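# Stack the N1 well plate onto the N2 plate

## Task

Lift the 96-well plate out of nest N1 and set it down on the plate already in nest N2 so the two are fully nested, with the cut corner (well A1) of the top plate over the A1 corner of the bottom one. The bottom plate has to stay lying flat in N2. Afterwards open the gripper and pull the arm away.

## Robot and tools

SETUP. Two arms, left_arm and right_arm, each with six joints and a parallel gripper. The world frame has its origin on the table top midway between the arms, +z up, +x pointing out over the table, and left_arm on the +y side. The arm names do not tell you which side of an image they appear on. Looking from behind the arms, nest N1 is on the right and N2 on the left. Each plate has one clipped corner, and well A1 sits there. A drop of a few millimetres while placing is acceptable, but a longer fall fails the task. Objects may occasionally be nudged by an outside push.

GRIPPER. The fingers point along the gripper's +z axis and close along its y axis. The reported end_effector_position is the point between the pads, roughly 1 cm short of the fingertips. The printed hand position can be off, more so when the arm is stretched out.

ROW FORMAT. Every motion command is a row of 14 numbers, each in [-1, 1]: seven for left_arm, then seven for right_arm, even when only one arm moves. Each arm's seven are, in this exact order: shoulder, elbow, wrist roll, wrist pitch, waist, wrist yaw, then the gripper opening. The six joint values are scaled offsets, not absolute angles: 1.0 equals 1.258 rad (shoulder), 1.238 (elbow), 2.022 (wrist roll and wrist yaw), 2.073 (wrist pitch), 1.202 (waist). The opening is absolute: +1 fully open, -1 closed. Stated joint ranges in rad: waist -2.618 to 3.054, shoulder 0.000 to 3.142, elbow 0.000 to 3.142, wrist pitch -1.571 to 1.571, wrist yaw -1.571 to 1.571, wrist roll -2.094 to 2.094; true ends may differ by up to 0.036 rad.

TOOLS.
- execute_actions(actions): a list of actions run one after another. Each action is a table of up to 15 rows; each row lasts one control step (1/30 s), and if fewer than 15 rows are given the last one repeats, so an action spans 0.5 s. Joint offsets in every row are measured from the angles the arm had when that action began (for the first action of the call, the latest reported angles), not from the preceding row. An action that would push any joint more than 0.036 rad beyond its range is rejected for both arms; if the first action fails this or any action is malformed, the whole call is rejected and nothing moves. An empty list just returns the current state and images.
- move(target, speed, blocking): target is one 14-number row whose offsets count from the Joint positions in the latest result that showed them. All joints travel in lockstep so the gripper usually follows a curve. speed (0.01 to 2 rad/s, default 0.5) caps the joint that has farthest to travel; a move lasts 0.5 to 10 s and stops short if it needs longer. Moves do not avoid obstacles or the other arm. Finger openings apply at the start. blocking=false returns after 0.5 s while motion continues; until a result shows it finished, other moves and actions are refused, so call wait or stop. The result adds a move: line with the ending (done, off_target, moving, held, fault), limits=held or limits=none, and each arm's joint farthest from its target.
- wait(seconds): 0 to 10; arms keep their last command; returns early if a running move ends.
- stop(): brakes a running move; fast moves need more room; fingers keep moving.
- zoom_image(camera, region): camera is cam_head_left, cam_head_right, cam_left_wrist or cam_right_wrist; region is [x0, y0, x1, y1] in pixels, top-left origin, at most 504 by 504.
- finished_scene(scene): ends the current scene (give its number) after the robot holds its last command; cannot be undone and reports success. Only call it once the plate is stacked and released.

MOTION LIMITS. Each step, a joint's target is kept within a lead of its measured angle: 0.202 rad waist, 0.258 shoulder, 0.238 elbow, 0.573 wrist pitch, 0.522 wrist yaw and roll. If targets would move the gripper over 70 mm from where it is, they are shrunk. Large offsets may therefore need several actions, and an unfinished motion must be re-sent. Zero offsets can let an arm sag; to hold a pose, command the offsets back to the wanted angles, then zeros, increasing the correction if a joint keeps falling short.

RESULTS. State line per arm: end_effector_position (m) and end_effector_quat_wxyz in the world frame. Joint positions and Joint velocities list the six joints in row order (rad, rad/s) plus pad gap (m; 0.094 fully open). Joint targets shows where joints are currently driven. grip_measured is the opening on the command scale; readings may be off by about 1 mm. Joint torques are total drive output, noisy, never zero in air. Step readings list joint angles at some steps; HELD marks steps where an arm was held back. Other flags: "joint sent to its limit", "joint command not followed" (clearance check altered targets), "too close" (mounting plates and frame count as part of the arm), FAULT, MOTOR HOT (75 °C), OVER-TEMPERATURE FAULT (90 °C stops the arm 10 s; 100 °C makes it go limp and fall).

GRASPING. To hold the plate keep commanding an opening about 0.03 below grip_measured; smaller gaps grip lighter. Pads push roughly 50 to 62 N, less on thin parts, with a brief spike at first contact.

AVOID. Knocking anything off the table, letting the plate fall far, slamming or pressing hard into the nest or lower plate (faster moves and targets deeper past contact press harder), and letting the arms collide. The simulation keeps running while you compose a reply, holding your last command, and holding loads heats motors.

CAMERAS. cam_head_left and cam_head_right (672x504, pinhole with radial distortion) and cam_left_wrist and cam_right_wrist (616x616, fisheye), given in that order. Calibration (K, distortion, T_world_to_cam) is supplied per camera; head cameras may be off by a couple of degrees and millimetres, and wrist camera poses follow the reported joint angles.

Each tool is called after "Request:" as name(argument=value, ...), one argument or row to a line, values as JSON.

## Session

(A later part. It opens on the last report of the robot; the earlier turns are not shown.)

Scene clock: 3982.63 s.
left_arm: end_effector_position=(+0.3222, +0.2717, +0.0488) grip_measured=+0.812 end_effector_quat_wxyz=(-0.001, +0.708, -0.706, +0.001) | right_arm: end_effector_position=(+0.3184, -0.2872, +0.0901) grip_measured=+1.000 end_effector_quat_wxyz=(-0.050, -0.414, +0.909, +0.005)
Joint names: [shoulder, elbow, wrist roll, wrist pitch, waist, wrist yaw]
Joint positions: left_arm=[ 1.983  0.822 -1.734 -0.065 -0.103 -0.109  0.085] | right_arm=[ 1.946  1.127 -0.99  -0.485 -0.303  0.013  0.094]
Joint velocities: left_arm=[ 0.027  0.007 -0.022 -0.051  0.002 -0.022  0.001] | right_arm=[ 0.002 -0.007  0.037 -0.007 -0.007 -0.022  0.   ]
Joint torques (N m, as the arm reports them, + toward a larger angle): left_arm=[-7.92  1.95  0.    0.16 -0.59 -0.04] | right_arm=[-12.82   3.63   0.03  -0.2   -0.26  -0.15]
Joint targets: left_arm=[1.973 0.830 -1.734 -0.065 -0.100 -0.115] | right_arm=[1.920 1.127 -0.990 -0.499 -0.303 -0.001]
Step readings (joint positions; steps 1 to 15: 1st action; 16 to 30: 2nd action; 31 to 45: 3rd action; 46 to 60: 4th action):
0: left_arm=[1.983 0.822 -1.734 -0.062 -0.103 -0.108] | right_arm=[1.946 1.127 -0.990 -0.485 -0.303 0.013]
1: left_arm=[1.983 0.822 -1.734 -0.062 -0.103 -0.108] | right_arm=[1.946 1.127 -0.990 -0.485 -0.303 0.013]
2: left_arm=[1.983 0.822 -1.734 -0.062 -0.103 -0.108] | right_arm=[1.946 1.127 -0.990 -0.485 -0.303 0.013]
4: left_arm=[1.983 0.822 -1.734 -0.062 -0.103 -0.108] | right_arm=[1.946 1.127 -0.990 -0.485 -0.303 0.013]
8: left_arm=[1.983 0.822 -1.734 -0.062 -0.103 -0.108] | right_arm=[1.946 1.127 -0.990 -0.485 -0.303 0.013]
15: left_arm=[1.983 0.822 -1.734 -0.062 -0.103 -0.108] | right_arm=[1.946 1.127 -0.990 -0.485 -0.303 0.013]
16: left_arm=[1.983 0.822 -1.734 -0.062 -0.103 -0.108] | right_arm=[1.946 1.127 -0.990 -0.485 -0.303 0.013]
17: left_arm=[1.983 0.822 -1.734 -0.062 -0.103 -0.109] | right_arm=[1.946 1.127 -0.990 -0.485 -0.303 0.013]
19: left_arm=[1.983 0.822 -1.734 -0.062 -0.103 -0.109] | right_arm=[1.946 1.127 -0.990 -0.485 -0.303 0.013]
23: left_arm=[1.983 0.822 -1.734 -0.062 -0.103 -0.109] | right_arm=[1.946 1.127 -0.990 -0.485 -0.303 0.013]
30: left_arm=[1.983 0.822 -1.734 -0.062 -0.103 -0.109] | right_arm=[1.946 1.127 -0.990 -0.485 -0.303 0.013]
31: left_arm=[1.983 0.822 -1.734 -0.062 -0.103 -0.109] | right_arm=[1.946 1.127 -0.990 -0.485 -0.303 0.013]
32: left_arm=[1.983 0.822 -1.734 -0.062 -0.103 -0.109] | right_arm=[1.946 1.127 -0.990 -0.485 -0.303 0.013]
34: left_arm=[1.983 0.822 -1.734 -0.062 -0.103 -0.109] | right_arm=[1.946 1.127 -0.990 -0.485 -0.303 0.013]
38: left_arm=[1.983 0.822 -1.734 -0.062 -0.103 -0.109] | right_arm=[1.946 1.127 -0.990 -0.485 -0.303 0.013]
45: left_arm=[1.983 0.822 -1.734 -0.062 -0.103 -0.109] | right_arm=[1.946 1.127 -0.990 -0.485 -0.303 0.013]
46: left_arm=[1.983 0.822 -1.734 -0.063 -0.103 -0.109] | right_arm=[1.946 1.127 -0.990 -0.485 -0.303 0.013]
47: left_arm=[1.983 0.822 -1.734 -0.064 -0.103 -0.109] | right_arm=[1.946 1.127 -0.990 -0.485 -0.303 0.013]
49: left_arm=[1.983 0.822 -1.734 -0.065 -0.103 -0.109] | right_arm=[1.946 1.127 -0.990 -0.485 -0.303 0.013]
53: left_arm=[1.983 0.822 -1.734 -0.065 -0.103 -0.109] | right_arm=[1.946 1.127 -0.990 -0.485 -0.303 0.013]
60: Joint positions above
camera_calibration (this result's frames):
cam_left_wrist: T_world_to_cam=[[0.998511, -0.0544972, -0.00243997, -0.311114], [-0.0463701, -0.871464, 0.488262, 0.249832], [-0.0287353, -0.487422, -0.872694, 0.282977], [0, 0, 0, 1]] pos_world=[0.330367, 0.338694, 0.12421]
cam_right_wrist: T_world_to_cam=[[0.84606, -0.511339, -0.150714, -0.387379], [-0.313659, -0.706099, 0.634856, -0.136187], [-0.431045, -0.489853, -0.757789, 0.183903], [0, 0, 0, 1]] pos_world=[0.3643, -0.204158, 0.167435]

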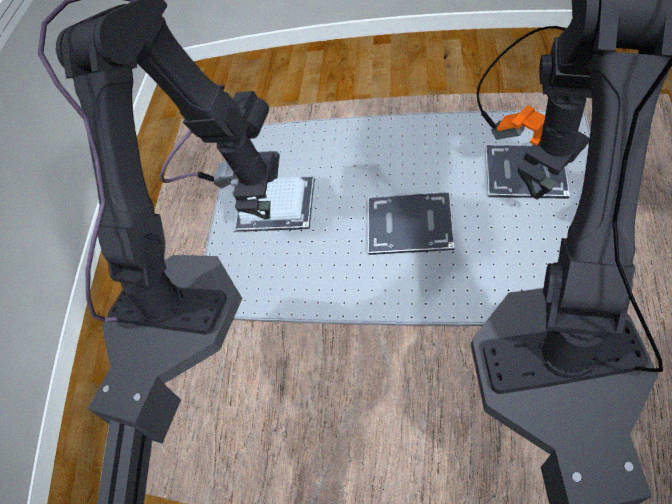

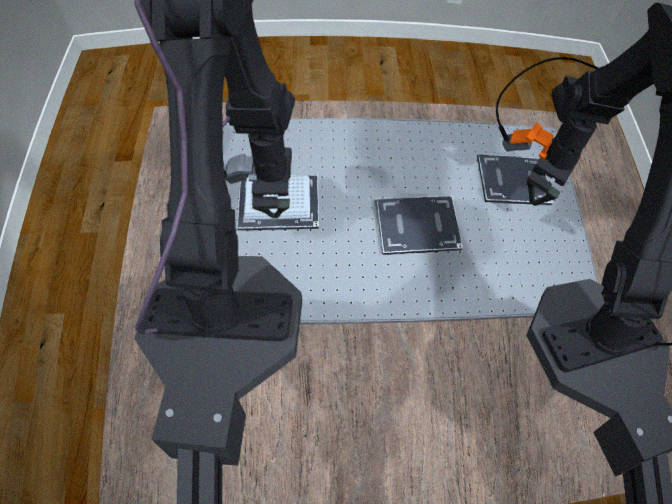

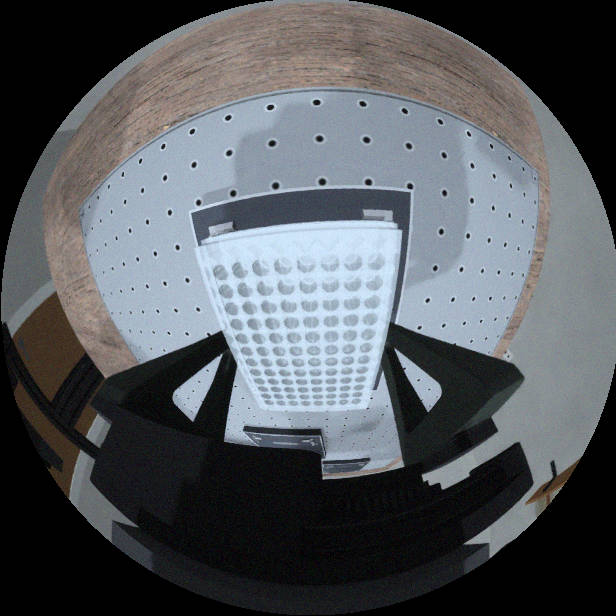

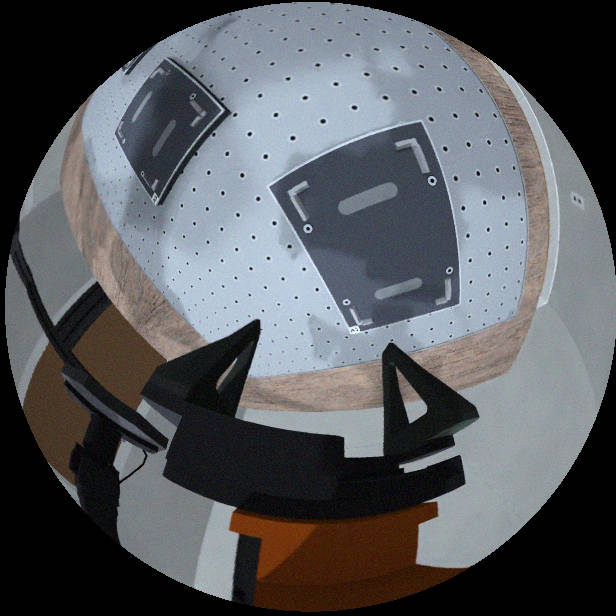

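Request:
execute_actions(
  actions=[
    [[-0.008,0.0065,0,0.0048,0.0025,-0.003,0.808,-0.0207,0,0,-0.0068,0,-0.0069,1.0]],
    [[-0.008,0.0065,0,0,0.0025,-0.003,0.784,-0.0207,0,0,-0.0068,0,-0.0069,1.0]],
    [[-0.008,0.0065,0,0,0.0025,-0.0096,0.784,-0.0207,0,0,-0.0068,0,-0.0069,1.0],[-0.008,0.0065,0,0,0.0025,-0.0096,0.784,-0.0207,0,0,-0.0068,0,-0.0069,1.0],[-0.008,0.0065,0,0,0.0025,-0.0096,0.784,-0.0207,0,0,-0.0068,0,-0.0069,1.0],[-0.008,0.0065,0,0,0.0025,-0.0096,0.784,-0.0207,0,0,-0.0068,0,-0.0069,1.0],[-0.008,0.0065,0,0,0.0025,-0.0096,0.784,-0.0207,0,0,-0.0068,0,-0.0069,1.0],[-0.008,0.0065,0,0,0.0025,-0.003,0.784,-0.0207,0,0,-0.0068,0,-0.0069,1.0]],
    [[-0.008,0.0065,0,0,0.0025,-0.003,0.806,-0.0207,0,0,-0.0068,0,-0.0069,1.0]],
    [[-0.008,0.0065,0,0.007,0.0025,-0.003,0.806,-0.0207,0,0,-0.0068,0,-0.0069,1.0]],
  ],
)

Request:
zoom_image(
  camera="cam_left_wrist",
  region=[320,205,362,240],
)

Scene clock: 3996.13 s.
left_arm: end_effector_position=(+0.3229, +0.2718, +0.0488) grip_measured=+0.811 end_effector_quat_wxyz=(-0.002, +0.709, -0.706, +0.002) | right_arm: end_effector_position=(+0.3184, -0.2872, +0.0901) grip_measured=+1.000 end_effector_quat_wxyz=(-0.050, -0.414, +0.909, +0.005)
Joint names: [shoulder, elbow, wrist roll, wrist pitch, waist, wrist yaw]
Joint positions: left_arm=[ 1.983  0.822 -1.734 -0.063 -0.103 -0.111  0.085] | right_arm=[ 1.946  1.127 -0.99  -0.485 -0.303  0.013  0.094]
Joint velocities: left_arm=[0.002 0.012 0.037 0.007 0.007 0.037 0.   ] | right_arm=[-0.007 -0.002 -0.022 -0.007  0.007 -0.037  0.   ]
Joint torques (N m, as the arm reports them, + toward a larger angle): left_arm=[-7.92  1.96  0.    0.29 -0.6  -0.05] | right_arm=[-12.84   3.63   0.01  -0.19  -0.26  -0.16]
Joint targets: left_arm=[1.973 0.830 -1.734 -0.049 -0.100 -0.117] | right_arm=[1.920 1.127 -0.990 -0.499 -0.303 -0.001]
Step readings (joint positions; steps 1 to 15: 1st action; 16 to 30: 2nd action; 31 to 45: 3rd action; 46 to 60: 4th action; 61 to 75: 5th action):
0: left_arm=[1.983 0.822 -1.734 -0.065 -0.103 -0.109] | right_arm=[1.946 1.127 -0.990 -0.485 -0.303 0.013]
1: left_arm=[1.983 0.822 -1.734 -0.065 -0.103 -0.109] | right_arm=[1.946 1.127 -0.990 -0.485 -0.303 0.013]
2: left_arm=[1.983 0.822 -1.734 -0.064 -0.103 -0.109] | right_arm=[1.946 1.127 -0.990 -0.485 -0.303 0.013]
4: left_arm=[1.983 0.822 -1.734 -0.063 -0.103 -0.109] | right_arm=[1.946 1.127 -0.990 -0.485 -0.303 0.013]
8: left_arm=[1.983 0.822 -1.734 -0.063 -0.103 -0.109] | right_arm=[1.946 1.127 -0.990 -0.485 -0.303 0.013]
15: left_arm=[1.983 0.822 -1.734 -0.063 -0.103 -0.109] | right_arm=[1.946 1.127 -0.990 -0.485 -0.303 0.013]
16: left_arm=[1.983 0.822 -1.734 -0.063 -0.103 -0.109] | right_arm=[1.946 1.127 -0.990 -0.485 -0.303 0.013]
17: left_arm=[1.983 0.822 -1.734 -0.063 -0.103 -0.109] | right_arm=[1.946 1.127 -0.990 -0.485 -0.303 0.013]
19: left_arm=[1.983 0.822 -1.734 -0.063 -0.103 -0.109] | right_arm=[1.946 1.127 -0.990 -0.485 -0.303 0.013]
23: left_arm=[1.983 0.822 -1.734 -0.063 -0.103 -0.109] | right_arm=[1.946 1.127 -0.990 -0.485 -0.303 0.013]
30: left_arm=[1.983 0.822 -1.734 -0.063 -0.103 -0.109] | right_arm=[1.946 1.127 -0.990 -0.485 -0.303 0.013]
31: left_arm=[1.983 0.822 -1.734 -0.063 -0.103 -0.109] | right_arm=[1.946 1.127 -0.990 -0.485 -0.303 0.013]
32: left_arm=[1.983 0.822 -1.734 -0.063 -0.103 -0.110] | right_arm=[1.946 1.127 -0.990 -0.485 -0.303 0.013]
34: left_arm=[1.983 0.822 -1.734 -0.063 -0.103 -0.111] | right_arm=[1.946 1.127 -0.990 -0.485 -0.303 0.013]
38: left_arm=[1.983 0.822 -1.734 -0.063 -0.103 -0.111] | right_arm=[1.946 1.127 -0.990 -0.485 -0.303 0.013]
45: left_arm=[1.983 0.822 -1.734 -0.063 -0.103 -0.111] | right_arm=[1.946 1.127 -0.990 -0.485 -0.303 0.013]
46: left_arm=[1.983 0.822 -1.734 -0.063 -0.103 -0.111] | right_arm=[1.946 1.127 -0.990 -0.485 -0.303 0.013]
47: left_arm=[1.983 0.822 -1.734 -0.063 -0.103 -0.111] | right_arm=[1.946 1.127 -0.990 -0.485 -0.303 0.013]
49: left_arm=[1.983 0.822 -1.734 -0.063 -0.103 -0.111] | right_arm=[1.946 1.127 -0.990 -0.485 -0.303 0.013]
53: left_arm=[1.983 0.822 -1.734 -0.063 -0.103 -0.111] | right_arm=[1.946 1.127 -0.990 -0.485 -0.303 0.013]
60: left_arm=[1.983 0.822 -1.734 -0.063 -0.103 -0.111] | right_arm=[1.946 1.127 -0.990 -0.485 -0.303 0.013]
61: left_arm=[1.983 0.822 -1.734 -0.063 -0.103 -0.111] | right_arm=[1.946 1.127 -0.990 -0.485 -0.303 0.013]
62: left_arm=[1.983 0.822 -1.734 -0.063 -0.103 -0.111] | right_arm=[1.946 1.127 -0.990 -0.485 -0.303 0.013]
64: left_arm=[1.983 0.822 -1.734 -0.063 -0.103 -0.111] | right_arm=[1.946 1.127 -0.990 -0.485 -0.303 0.013]
68: left_arm=[1.983 0.822 -1.734 -0.063 -0.103 -0.111] | right_arm=[1.946 1.127 -0.990 -0.485 -0.303 0.013]
75: Joint positions above
camera_calibration (this result's frames):
cam_left_wrist: T_world_to_cam=[[0.99853, -0.0541982, 0.000359082, -0.312024], [-0.047506, -0.872007, 0.487182, 0.250573], [-0.0260912, -0.486483, -0.8733, 0.282], [0, 0, 0, 1]] pos_world=[0.330826, 0.338779, 0.124308]
cam_right_wrist: T_world_to_cam=[[0.84606, -0.511339, -0.150714, -0.387379], [-0.313659, -0.706099, 0.634856, -0.136187], [-0.431045, -0.489853, -0.757789, 0.183903], [0, 0, 0, 1]] pos_world=[0.3643, -0.204158, 0.167435]

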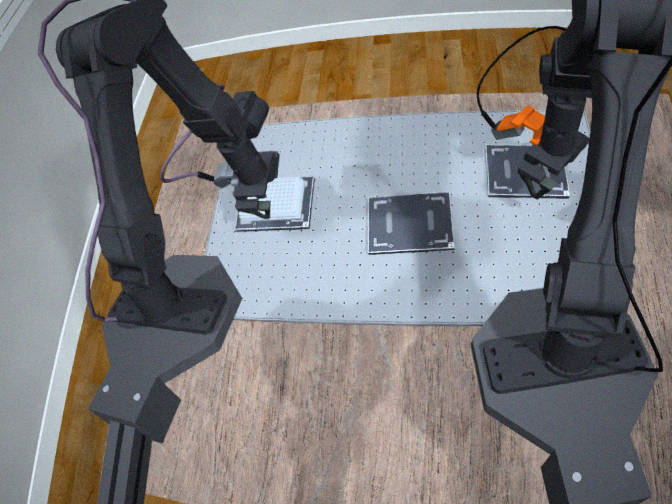

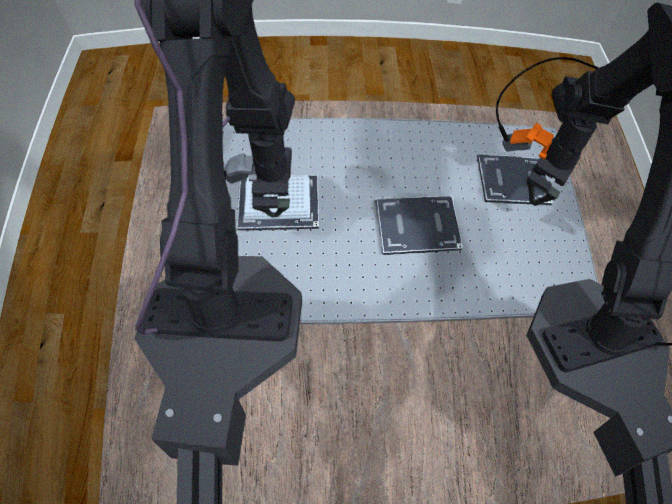

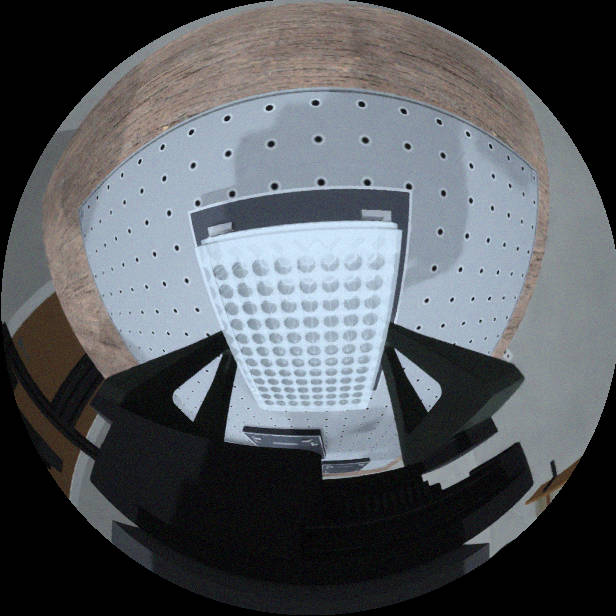

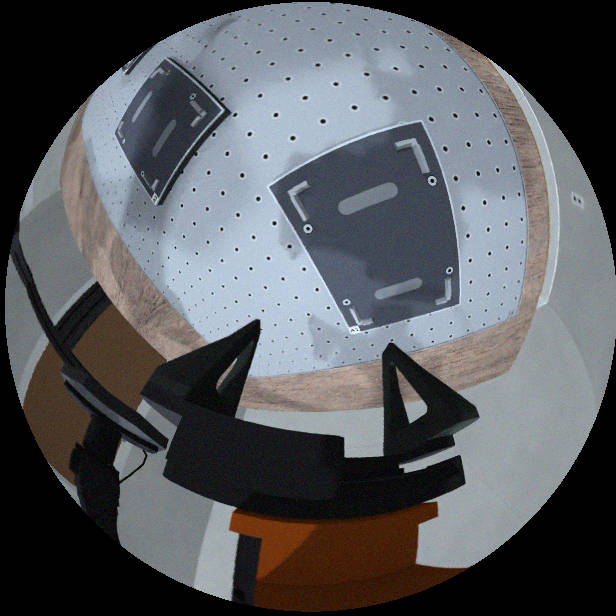

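Region (320, 205, 362, 240) of cam_left_wrist's 616x616 image, scaled by 12.000, with more detail than that image has.

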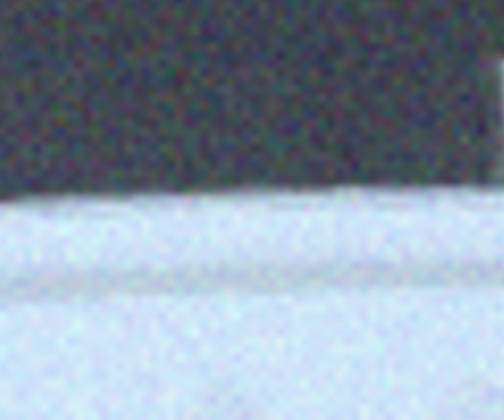

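Request:
execute_actions(
  actions=[
    [[-0.008,0.0065,0,0.011,0.0025,-0.003,0.806,-0.0207,0,0,-0.0068,0,-0.0069,1.0],[-0.008,0.0065,0,0.011,0.0025,-0.003,0.806,-0.0207,0,0,-0.0068,0,-0.0069,1.0],[-0.008,0.0065,0,0.011,0.0025,-0.003,0.806,-0.0207,0,0,-0.0068,0,-0.0069,1.0],[-0.008,0.0065,0,0.011,0.0025,-0.003,0.806,-0.0207,0,0,-0.0068,0,-0.0069,1.0],[-0.008,0.0065,0,0.011,0.0025,-0.003,0.806,-0.0207,0,0,-0.0068,0,-0.0069,1.0],[-0.008,0.0065,0,0.001,0.0025,-0.003,0.806,-0.0207,0,0,-0.0068,0,-0.0069,1.0]],
    [[-0.008,0.0065,0,-0.006,0.0025,-0.003,0.806,-0.0207,0,0,-0.0068,0,-0.0069,1.0]],
    [[-0.008,0.0065,0,-0.006,0.0025,-0.003,0.806,-0.0207,0,0,-0.0068,0,-0.0069,1.0]],
  ],
)

Request:
zoom_image(
  camera="cam_left_wrist",
  region=[185,190,425,300],
)

Scene clock: 4004.83 s.
left_arm: end_effector_position=(+0.3228, +0.2718, +0.0488) grip_measured=+0.811 end_effector_quat_wxyz=(-0.002, +0.709, -0.706, +0.002) | right_arm: end_effector_position=(+0.3184, -0.2872, +0.0901) grip_measured=+1.000 end_effector_quat_wxyz=(-0.050, -0.414, +0.909, +0.005)
Joint names: [shoulder, elbow, wrist roll, wrist pitch, waist, wrist yaw]
Joint positions: left_arm=[ 1.983  0.822 -1.734 -0.063 -0.103 -0.111  0.085] | right_arm=[ 1.946  1.127 -0.99  -0.485 -0.303  0.013  0.094]
Joint velocities: left_arm=[-0.022 -0.022 -0.022  0.007 -0.007  0.007  0.   ] | right_arm=[ 0.007  0.007 -0.081 -0.007  0.017 -0.022  0.   ]
Joint torques (N m, as the arm reports them, + toward a larger angle): left_arm=[-7.92  1.96  0.    0.03 -0.6  -0.04] | right_arm=[-12.83   3.63   0.01  -0.19  -0.27  -0.16]
Joint targets: left_arm=[1.973 0.830 -1.734 -0.076 -0.100 -0.117] | right_arm=[1.920 1.127 -0.990 -0.499 -0.303 -0.001]
Step readings (joint positions; steps 1 to 15: 1st action; 16 to 30: 2nd action; 31 to 45: 3rd action):
0: left_arm=[1.983 0.822 -1.734 -0.063 -0.103 -0.111] | right_arm=[1.946 1.127 -0.990 -0.485 -0.303 0.013]
1: left_arm=[1.983 0.822 -1.734 -0.062 -0.103 -0.111] | right_arm=[1.946 1.127 -0.990 -0.485 -0.303 0.013]
2: left_arm=[1.983 0.822 -1.734 -0.062 -0.103 -0.111] | right_arm=[1.946 1.127 -0.990 -0.485 -0.303 0.013]
4: left_arm=[1.983 0.822 -1.734 -0.062 -0.103 -0.111] | right_arm=[1.946 1.127 -0.990 -0.485 -0.303 0.013]
8: left_arm=[1.983 0.822 -1.734 -0.062 -0.103 -0.111] | right_arm=[1.946 1.127 -0.990 -0.485 -0.303 0.013]
15: left_arm=[1.983 0.822 -1.734 -0.062 -0.103 -0.111] | right_arm=[1.946 1.127 -0.990 -0.485 -0.303 0.013]
16: left_arm=[1.983 0.822 -1.734 -0.063 -0.103 -0.111] | right_arm=[1.946 1.127 -0.990 -0.485 -0.303 0.013]
17: left_arm=[1.983 0.822 -1.734 -0.063 -0.103 -0.111] | right_arm=[1.946 1.127 -0.990 -0.485 -0.303 0.013]
19: left_arm=[1.983 0.822 -1.734 -0.063 -0.103 -0.111] | right_arm=[1.946 1.127 -0.990 -0.485 -0.303 0.013]
23: left_arm=[1.983 0.822 -1.734 -0.063 -0.103 -0.111] | right_arm=[1.946 1.127 -0.990 -0.485 -0.303 0.013]
30: left_arm=[1.983 0.822 -1.734 -0.063 -0.103 -0.111] | right_arm=[1.946 1.127 -0.990 -0.485 -0.303 0.013]
31: left_arm=[1.983 0.822 -1.734 -0.063 -0.103 -0.111] | right_arm=[1.946 1.127 -0.990 -0.485 -0.303 0.013]
32: left_arm=[1.983 0.822 -1.734 -0.063 -0.103 -0.111] | right_arm=[1.946 1.127 -0.990 -0.485 -0.303 0.013]
34: left_arm=[1.983 0.822 -1.734 -0.063 -0.103 -0.111] | right_arm=[1.946 1.127 -0.990 -0.485 -0.303 0.013]
38: left_arm=[1.983 0.822 -1.734 -0.063 -0.103 -0.111] | right_arm=[1.946 1.127 -0.990 -0.485 -0.303 0.013]
45: Joint positions above
camera_calibration (this result's frames):
cam_left_wrist: T_world_to_cam=[[0.998528, -0.0542398, -0.000018006, -0.311899], [-0.04736, -0.872035, 0.487147, 0.250544], [-0.0264385, -0.486429, -0.87332, 0.282103], [0, 0, 0, 1]] pos_world=[0.330764, 0.338789, 0.124308]
cam_right_wrist: T_world_to_cam=[[0.84606, -0.511339, -0.150714, -0.387379], [-0.313659, -0.706099, 0.634856, -0.136187], [-0.431045, -0.489853, -0.757789, 0.183903], [0, 0, 0, 1]] pos_world=[0.3643, -0.204158, 0.167435]

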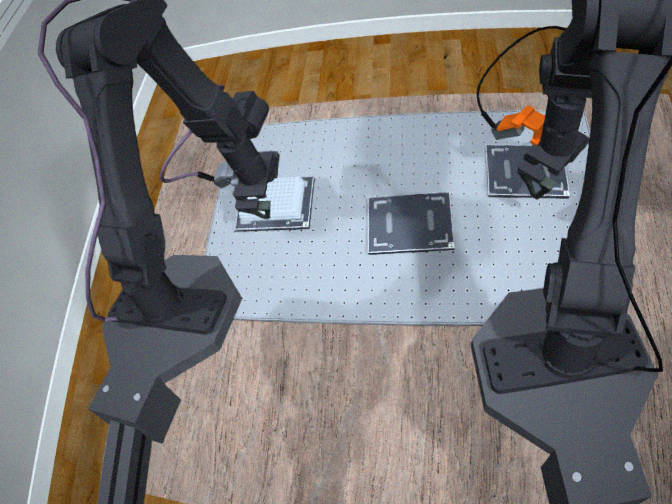

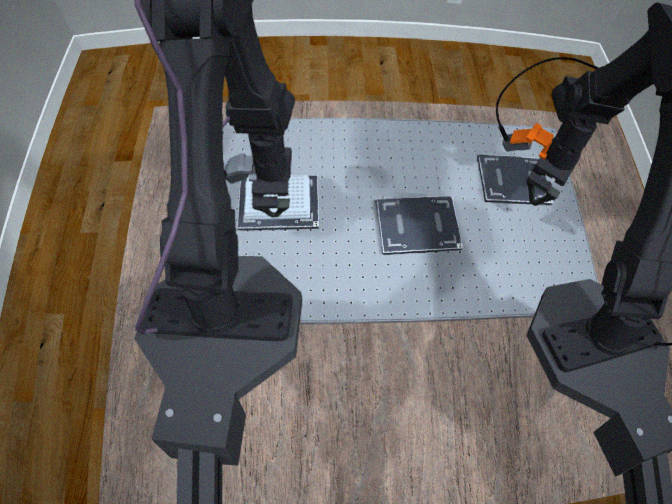

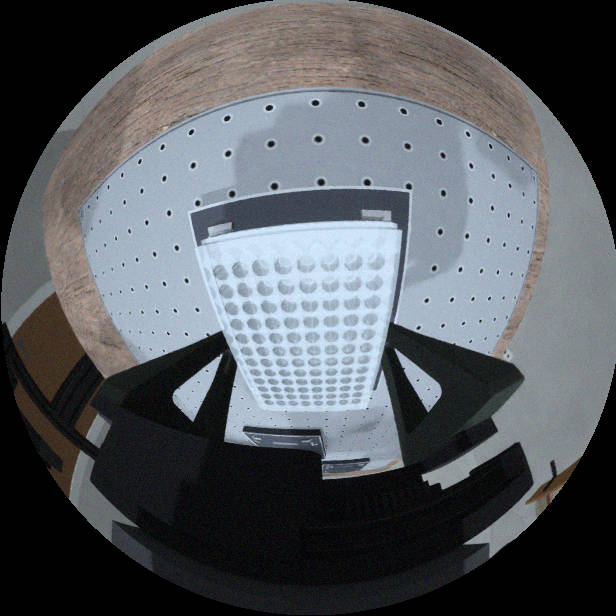

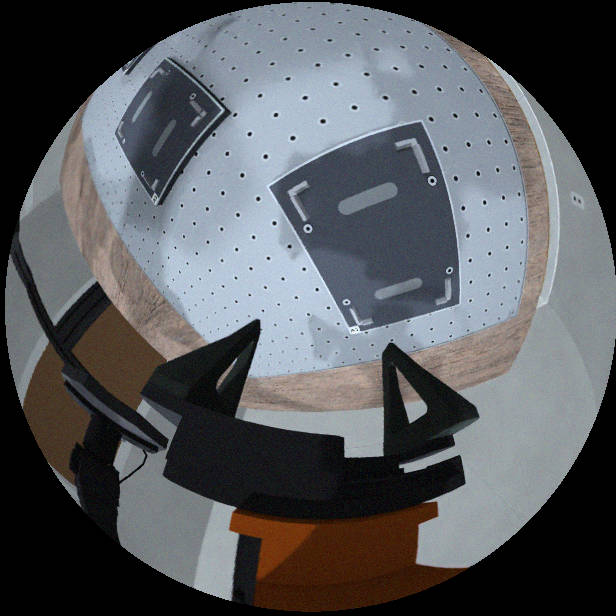

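Region (185, 190, 425, 300) of cam_left_wrist's 616x616 image, scaled by 2.100, with more detail than that image has; it fills the top 231 rows of this view, and the rest is white.

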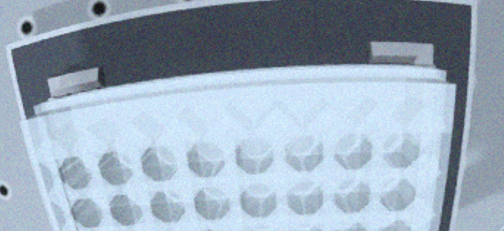

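Request:
execute_actions(
  actions=[
    [[-0.008,0.0065,0,-0.012,0.0025,-0.003,0.806,-0.0207,0,0,-0.0068,0,-0.0069,1.0],[-0.008,0.0065,0,-0.012,0.0025,-0.003,0.806,-0.0207,0,0,-0.0068,0,-0.0069,1.0],[-0.008,0.0065,0,-0.012,0.0025,-0.003,0.806,-0.0207,0,0,-0.0068,0,-0.0069,1.0],[-0.008,0.0065,0,-0.012,0.0025,-0.003,0.806,-0.0207,0,0,-0.0068,0,-0.0069,1.0],[-0.008,0.0065,0,-0.004,0.0025,-0.003,0.806,-0.0207,0,0,-0.0068,0,-0.0069,1.0]],
  ],
)

Request:
zoom_image(
  camera="cam_left_wrist",
  region=[185,230,425,290],
)

Scene clock: 4012.33 s.
left_arm: end_effector_position=(+0.3219, +0.2720, +0.0488) grip_measured=+0.811 end_effector_quat_wxyz=(-0.001, +0.708, -0.706, +0.000) | right_arm: end_effector_position=(+0.3184, -0.2872, +0.0901) grip_measured=+1.000 end_effector_quat_wxyz=(-0.050, -0.414, +0.909, +0.005)
Joint names: [shoulder, elbow, wrist roll, wrist pitch, waist, wrist yaw]
Joint positions: left_arm=[ 1.983  0.822 -1.734 -0.067 -0.103 -0.111  0.085] | right_arm=[ 1.946  1.127 -0.99  -0.485 -0.303  0.013  0.094]
Joint velocities: left_arm=[-0.007 -0.007 -0.051 -0.066 -0.017  0.022 -0.   ] | right_arm=[ 0.002 -0.002  0.066 -0.007  0.002  0.022  0.   ]
Joint torques (N m, as the arm reports them, + toward a larger angle): left_arm=[-7.91  1.95  0.    0.11 -0.6  -0.05] | right_arm=[-12.82   3.63   0.01  -0.19  -0.26  -0.16]
Joint targets: left_arm=[1.973 0.830 -1.734 -0.071 -0.100 -0.117] | right_arm=[1.920 1.127 -0.990 -0.499 -0.303 -0.001]
Step readings (joint positions):
0: left_arm=[1.983 0.822 -1.734 -0.063 -0.103 -0.111] | right_arm=[1.946 1.127 -0.990 -0.485 -0.303 0.013]
1: left_arm=[1.983 0.822 -1.734 -0.064 -0.103 -0.111] | right_arm=[1.946 1.127 -0.990 -0.485 -0.303 0.013]
2: left_arm=[1.983 0.822 -1.734 -0.065 -0.103 -0.111] | right_arm=[1.946 1.127 -0.990 -0.485 -0.303 0.013]
4: left_arm=[1.983 0.822 -1.734 -0.067 -0.103 -0.111] | right_arm=[1.946 1.127 -0.990 -0.485 -0.303 0.013]
8: left_arm=[1.983 0.822 -1.734 -0.067 -0.103 -0.111] | right_arm=[1.946 1.127 -0.990 -0.485 -0.303 0.013]
15: Joint positions above
camera_calibration (this result's frames):
cam_left_wrist: T_world_to_cam=[[0.998498, -0.0546554, -0.00378897, -0.310654], [-0.0459009, -0.872309, 0.486797, 0.250253], [-0.0299112, -0.485892, -0.873507, 0.28313], [0, 0, 0, 1]] pos_world=[0.330143, 0.33889, 0.124316]
cam_right_wrist: T_world_to_cam=[[0.84606, -0.511339, -0.150714, -0.387379], [-0.313659, -0.706099, 0.634856, -0.136187], [-0.431045, -0.489853, -0.757789, 0.183903], [0, 0, 0, 1]] pos_world=[0.3643, -0.204158, 0.167435]

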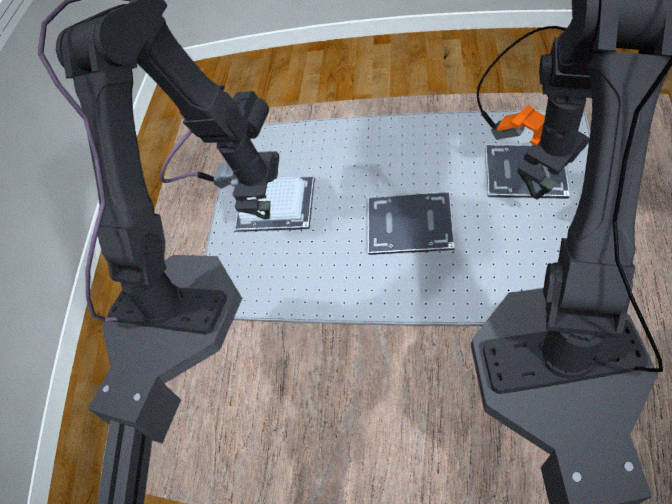

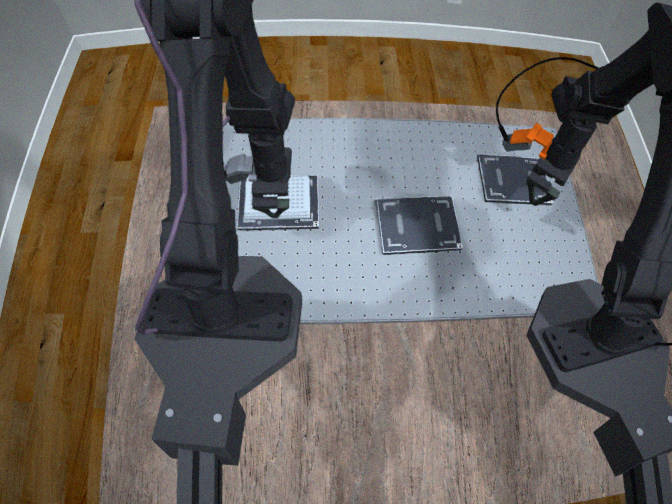

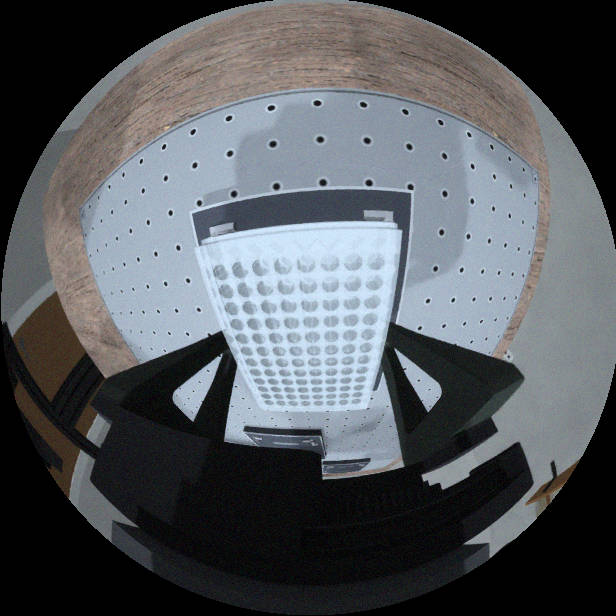

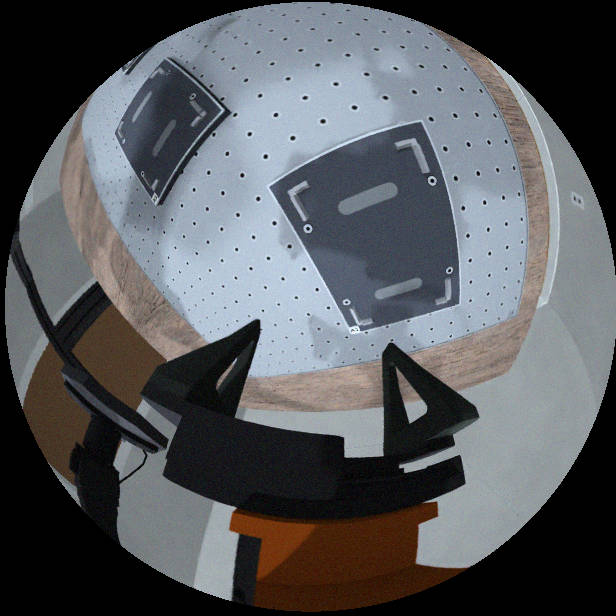

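Region (185, 230, 425, 290) of cam_left_wrist's 616x616 image, scaled by 2.100, with more detail than that image has; it fills the top 126 rows of this view, and the rest is white.

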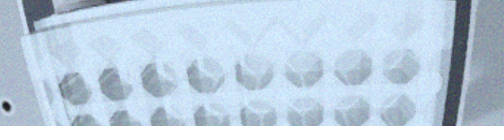

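Request:
move(
  target=[-0.008,0.0065,0,0.002,0.0025,-0.003,0.784,-0.0207,0,0,-0.0068,0,-0.0069,1.0],
  speed=0.05,
)

Scene clock: 4021.50 s.
left_arm: end_effector_position=(+0.3219, +0.2720, +0.0488) grip_measured=+0.799 end_effector_quat_wxyz=(-0.001, +0.708, -0.706, +0.000) | right_arm: end_effector_position=(+0.3184, -0.2872, +0.0901) grip_measured=+1.000 end_effector_quat_wxyz=(-0.050, -0.414, +0.909, +0.005)
Joint names: [shoulder, elbow, wrist roll, wrist pitch, waist, wrist yaw]
Joint positions: left_arm=[ 1.983  0.822 -1.734 -0.067 -0.103 -0.111  0.085] | right_arm=[ 1.946  1.127 -0.99  -0.485 -0.303  0.013  0.094]
Joint velocities: left_arm=[ 0.007  0.017  0.022  0.037 -0.007 -0.037  0.001] | right_arm=[ 0.002  0.007 -0.081  0.007  0.012 -0.051  0.   ]
Joint torques (N m, as the arm reports them, + toward a larger angle): left_arm=[-7.92  1.95  0.    0.18 -0.6  -0.04] | right_arm=[-12.82   3.61   0.01  -0.19  -0.28  -0.16]
Joint targets: left_arm=[1.973 0.830 -1.734 -0.063 -0.100 -0.117] | right_arm=[1.920 1.127 -0.990 -0.499 -0.303 -0.001]
move: off_target (right_arm); limits=none; left_arm: farthest joint: the shoulder, 0.010 radians from its target (0.010 radians at the start); right_arm: farthest joint: the shoulder, 0.026 radians from its target (0.026 radians at the start)
camera_calibration (this result's frames):
cam_left_wrist: T_world_to_cam=[[0.998498, -0.0546554, -0.00378897, -0.310654], [-0.0459009, -0.872309, 0.486797, 0.250253], [-0.0299112, -0.485892, -0.873507, 0.28313], [0, 0, 0, 1]] pos_world=[0.330143, 0.33889, 0.124316]
cam_right_wrist: T_world_to_cam=[[0.84606, -0.511339, -0.150714, -0.387379], [-0.313659, -0.706099, 0.634856, -0.136187], [-0.431045, -0.489853, -0.757789, 0.183903], [0, 0, 0, 1]] pos_world=[0.3643, -0.204158, 0.167435]

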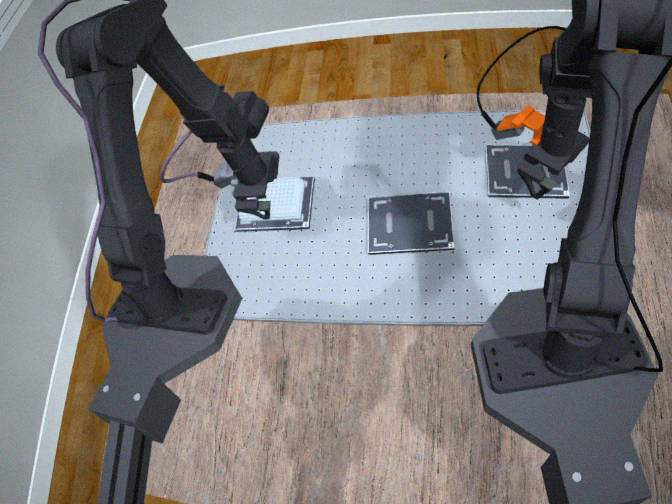

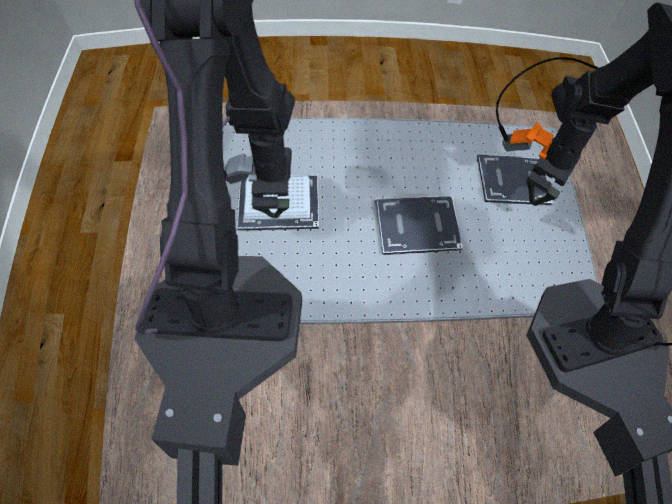

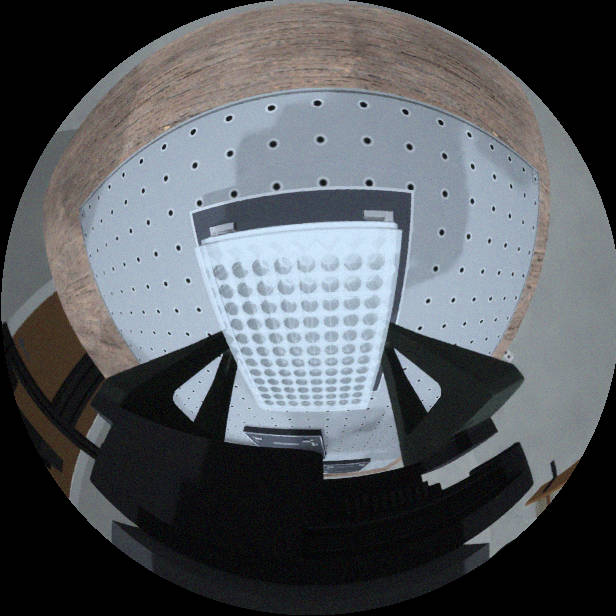

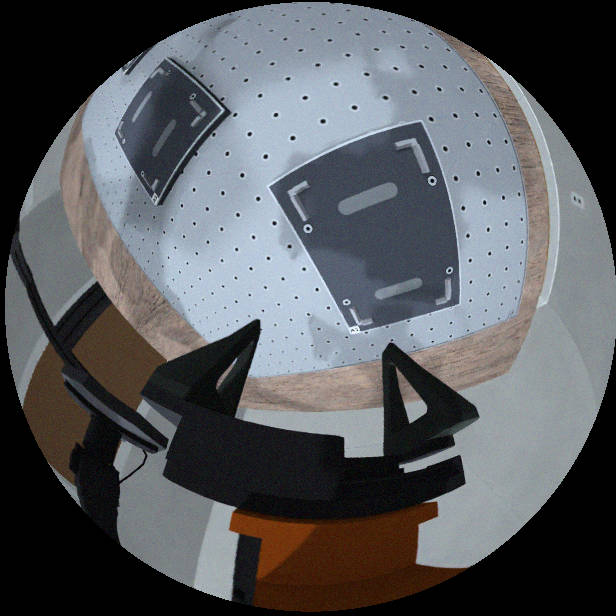

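Opening the gripper and lifting clear.

Request:
move(
  target=[-0.11,0.0065,0,-0.065,0.0025,-0.003,1.0,-0.0207,0,0,-0.0068,0,-0.0069,1.0],
  speed=0.05,
)

Scene clock: 4026.40 s.
left_arm: end_effector_position=(+0.3252, +0.2748, +0.0785) grip_measured=+1.000 end_effector_quat_wxyz=(+0.000, +0.708, -0.706, -0.001) | right_arm: end_effector_position=(+0.3184, -0.2872, +0.0901) grip_measured=+1.000 end_effector_quat_wxyz=(-0.050, -0.414, +0.909, +0.005)
Joint names: [shoulder, elbow, wrist roll, wrist pitch, waist, wrist yaw]
Joint positions: left_arm=[ 1.868  0.822 -1.734 -0.186 -0.103 -0.111  0.094] | right_arm=[ 1.946  1.127 -0.99  -0.485 -0.303  0.013  0.094]
Joint velocities: left_arm=[ 0.012  0.002 -0.022 -0.051 -0.002 -0.037  0.   ] | right_arm=[-0.007 -0.002  0.051 -0.022 -0.007 -0.022  0.   ]
Joint torques (N m, as the arm reports them, + toward a larger angle): left_arm=[-8.65  2.47  0.   -0.03 -0.55 -0.05] | right_arm=[-12.84   3.62   0.    -0.19  -0.25  -0.16]
Joint targets: left_arm=[1.844 0.830 -1.734 -0.202 -0.100 -0.117] | right_arm=[1.920 1.127 -0.990 -0.499 -0.303 -0.001]
move: off_target (left_arm, right_arm); limits=none; left_arm: farthest joint: the shoulder, 0.023 radians from its target (0.138 radians at the start); right_arm: farthest joint: the shoulder, 0.026 radians from its target (0.026 radians at the start)
camera_calibration (this result's frames):
cam_left_wrist: T_world_to_cam=[[0.998454, -0.0550687, -0.00756004, -0.313294], [-0.0444432, -0.872583, 0.48644, 0.237995], [-0.0333844, -0.485352, -0.873681, 0.311525], [0, 0, 0, 1]] pos_world=[0.333787, 0.341616, 0.154034]
cam_right_wrist: T_world_to_cam=[[0.84606, -0.511339, -0.150714, -0.387379], [-0.313659, -0.706099, 0.634856, -0.136187], [-0.431045, -0.489853, -0.757789, 0.183903], [0, 0, 0, 1]] pos_world=[0.3643, -0.204158, 0.167435]

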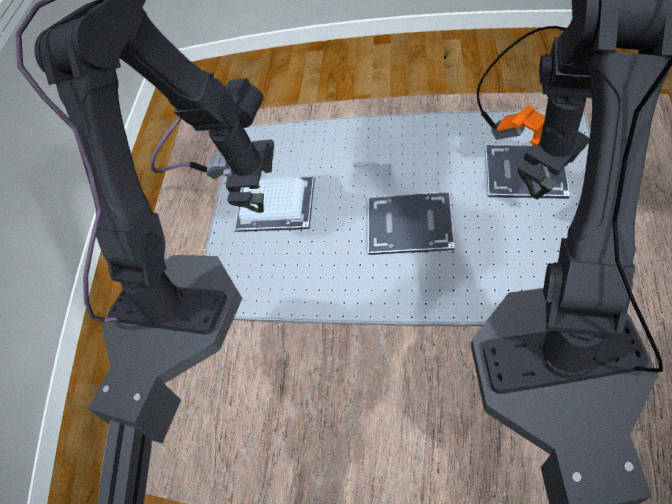

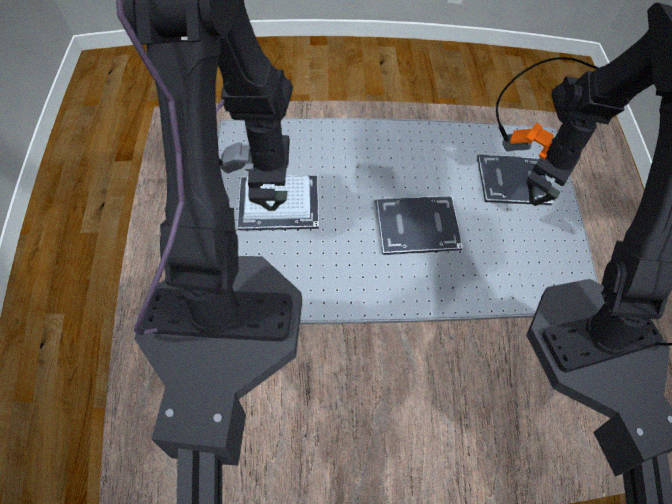

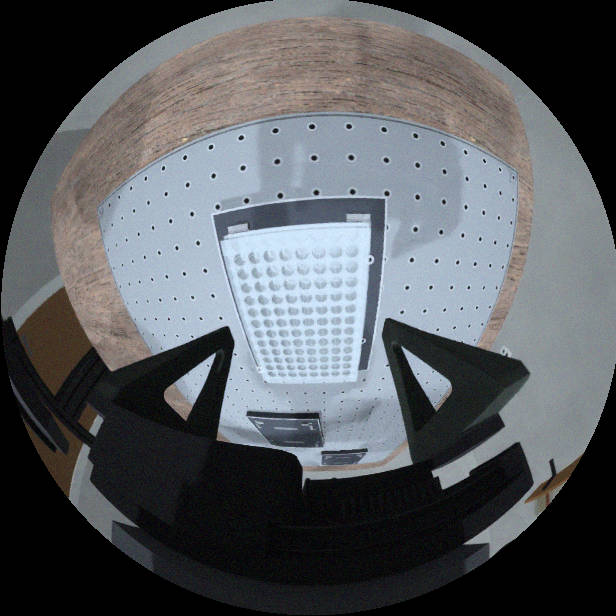

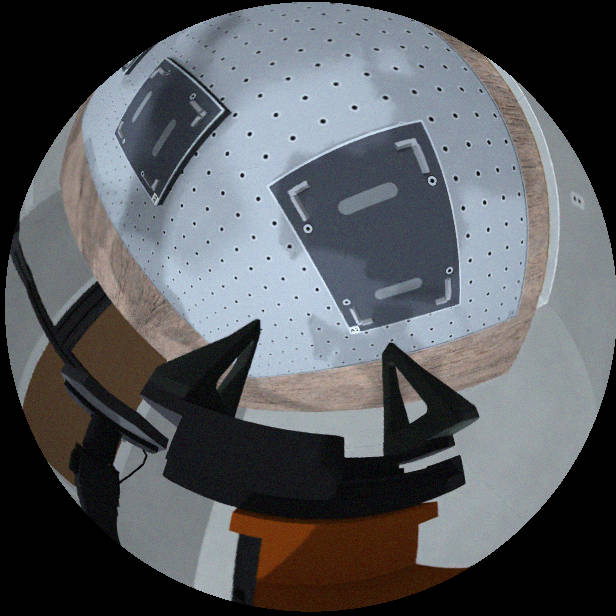

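The arm is clear of the plates. I can't afford any more attempts, so I'm ending the scene.

Request:
finished_scene(
  scene=2,
)

The scene is finished: the task was done.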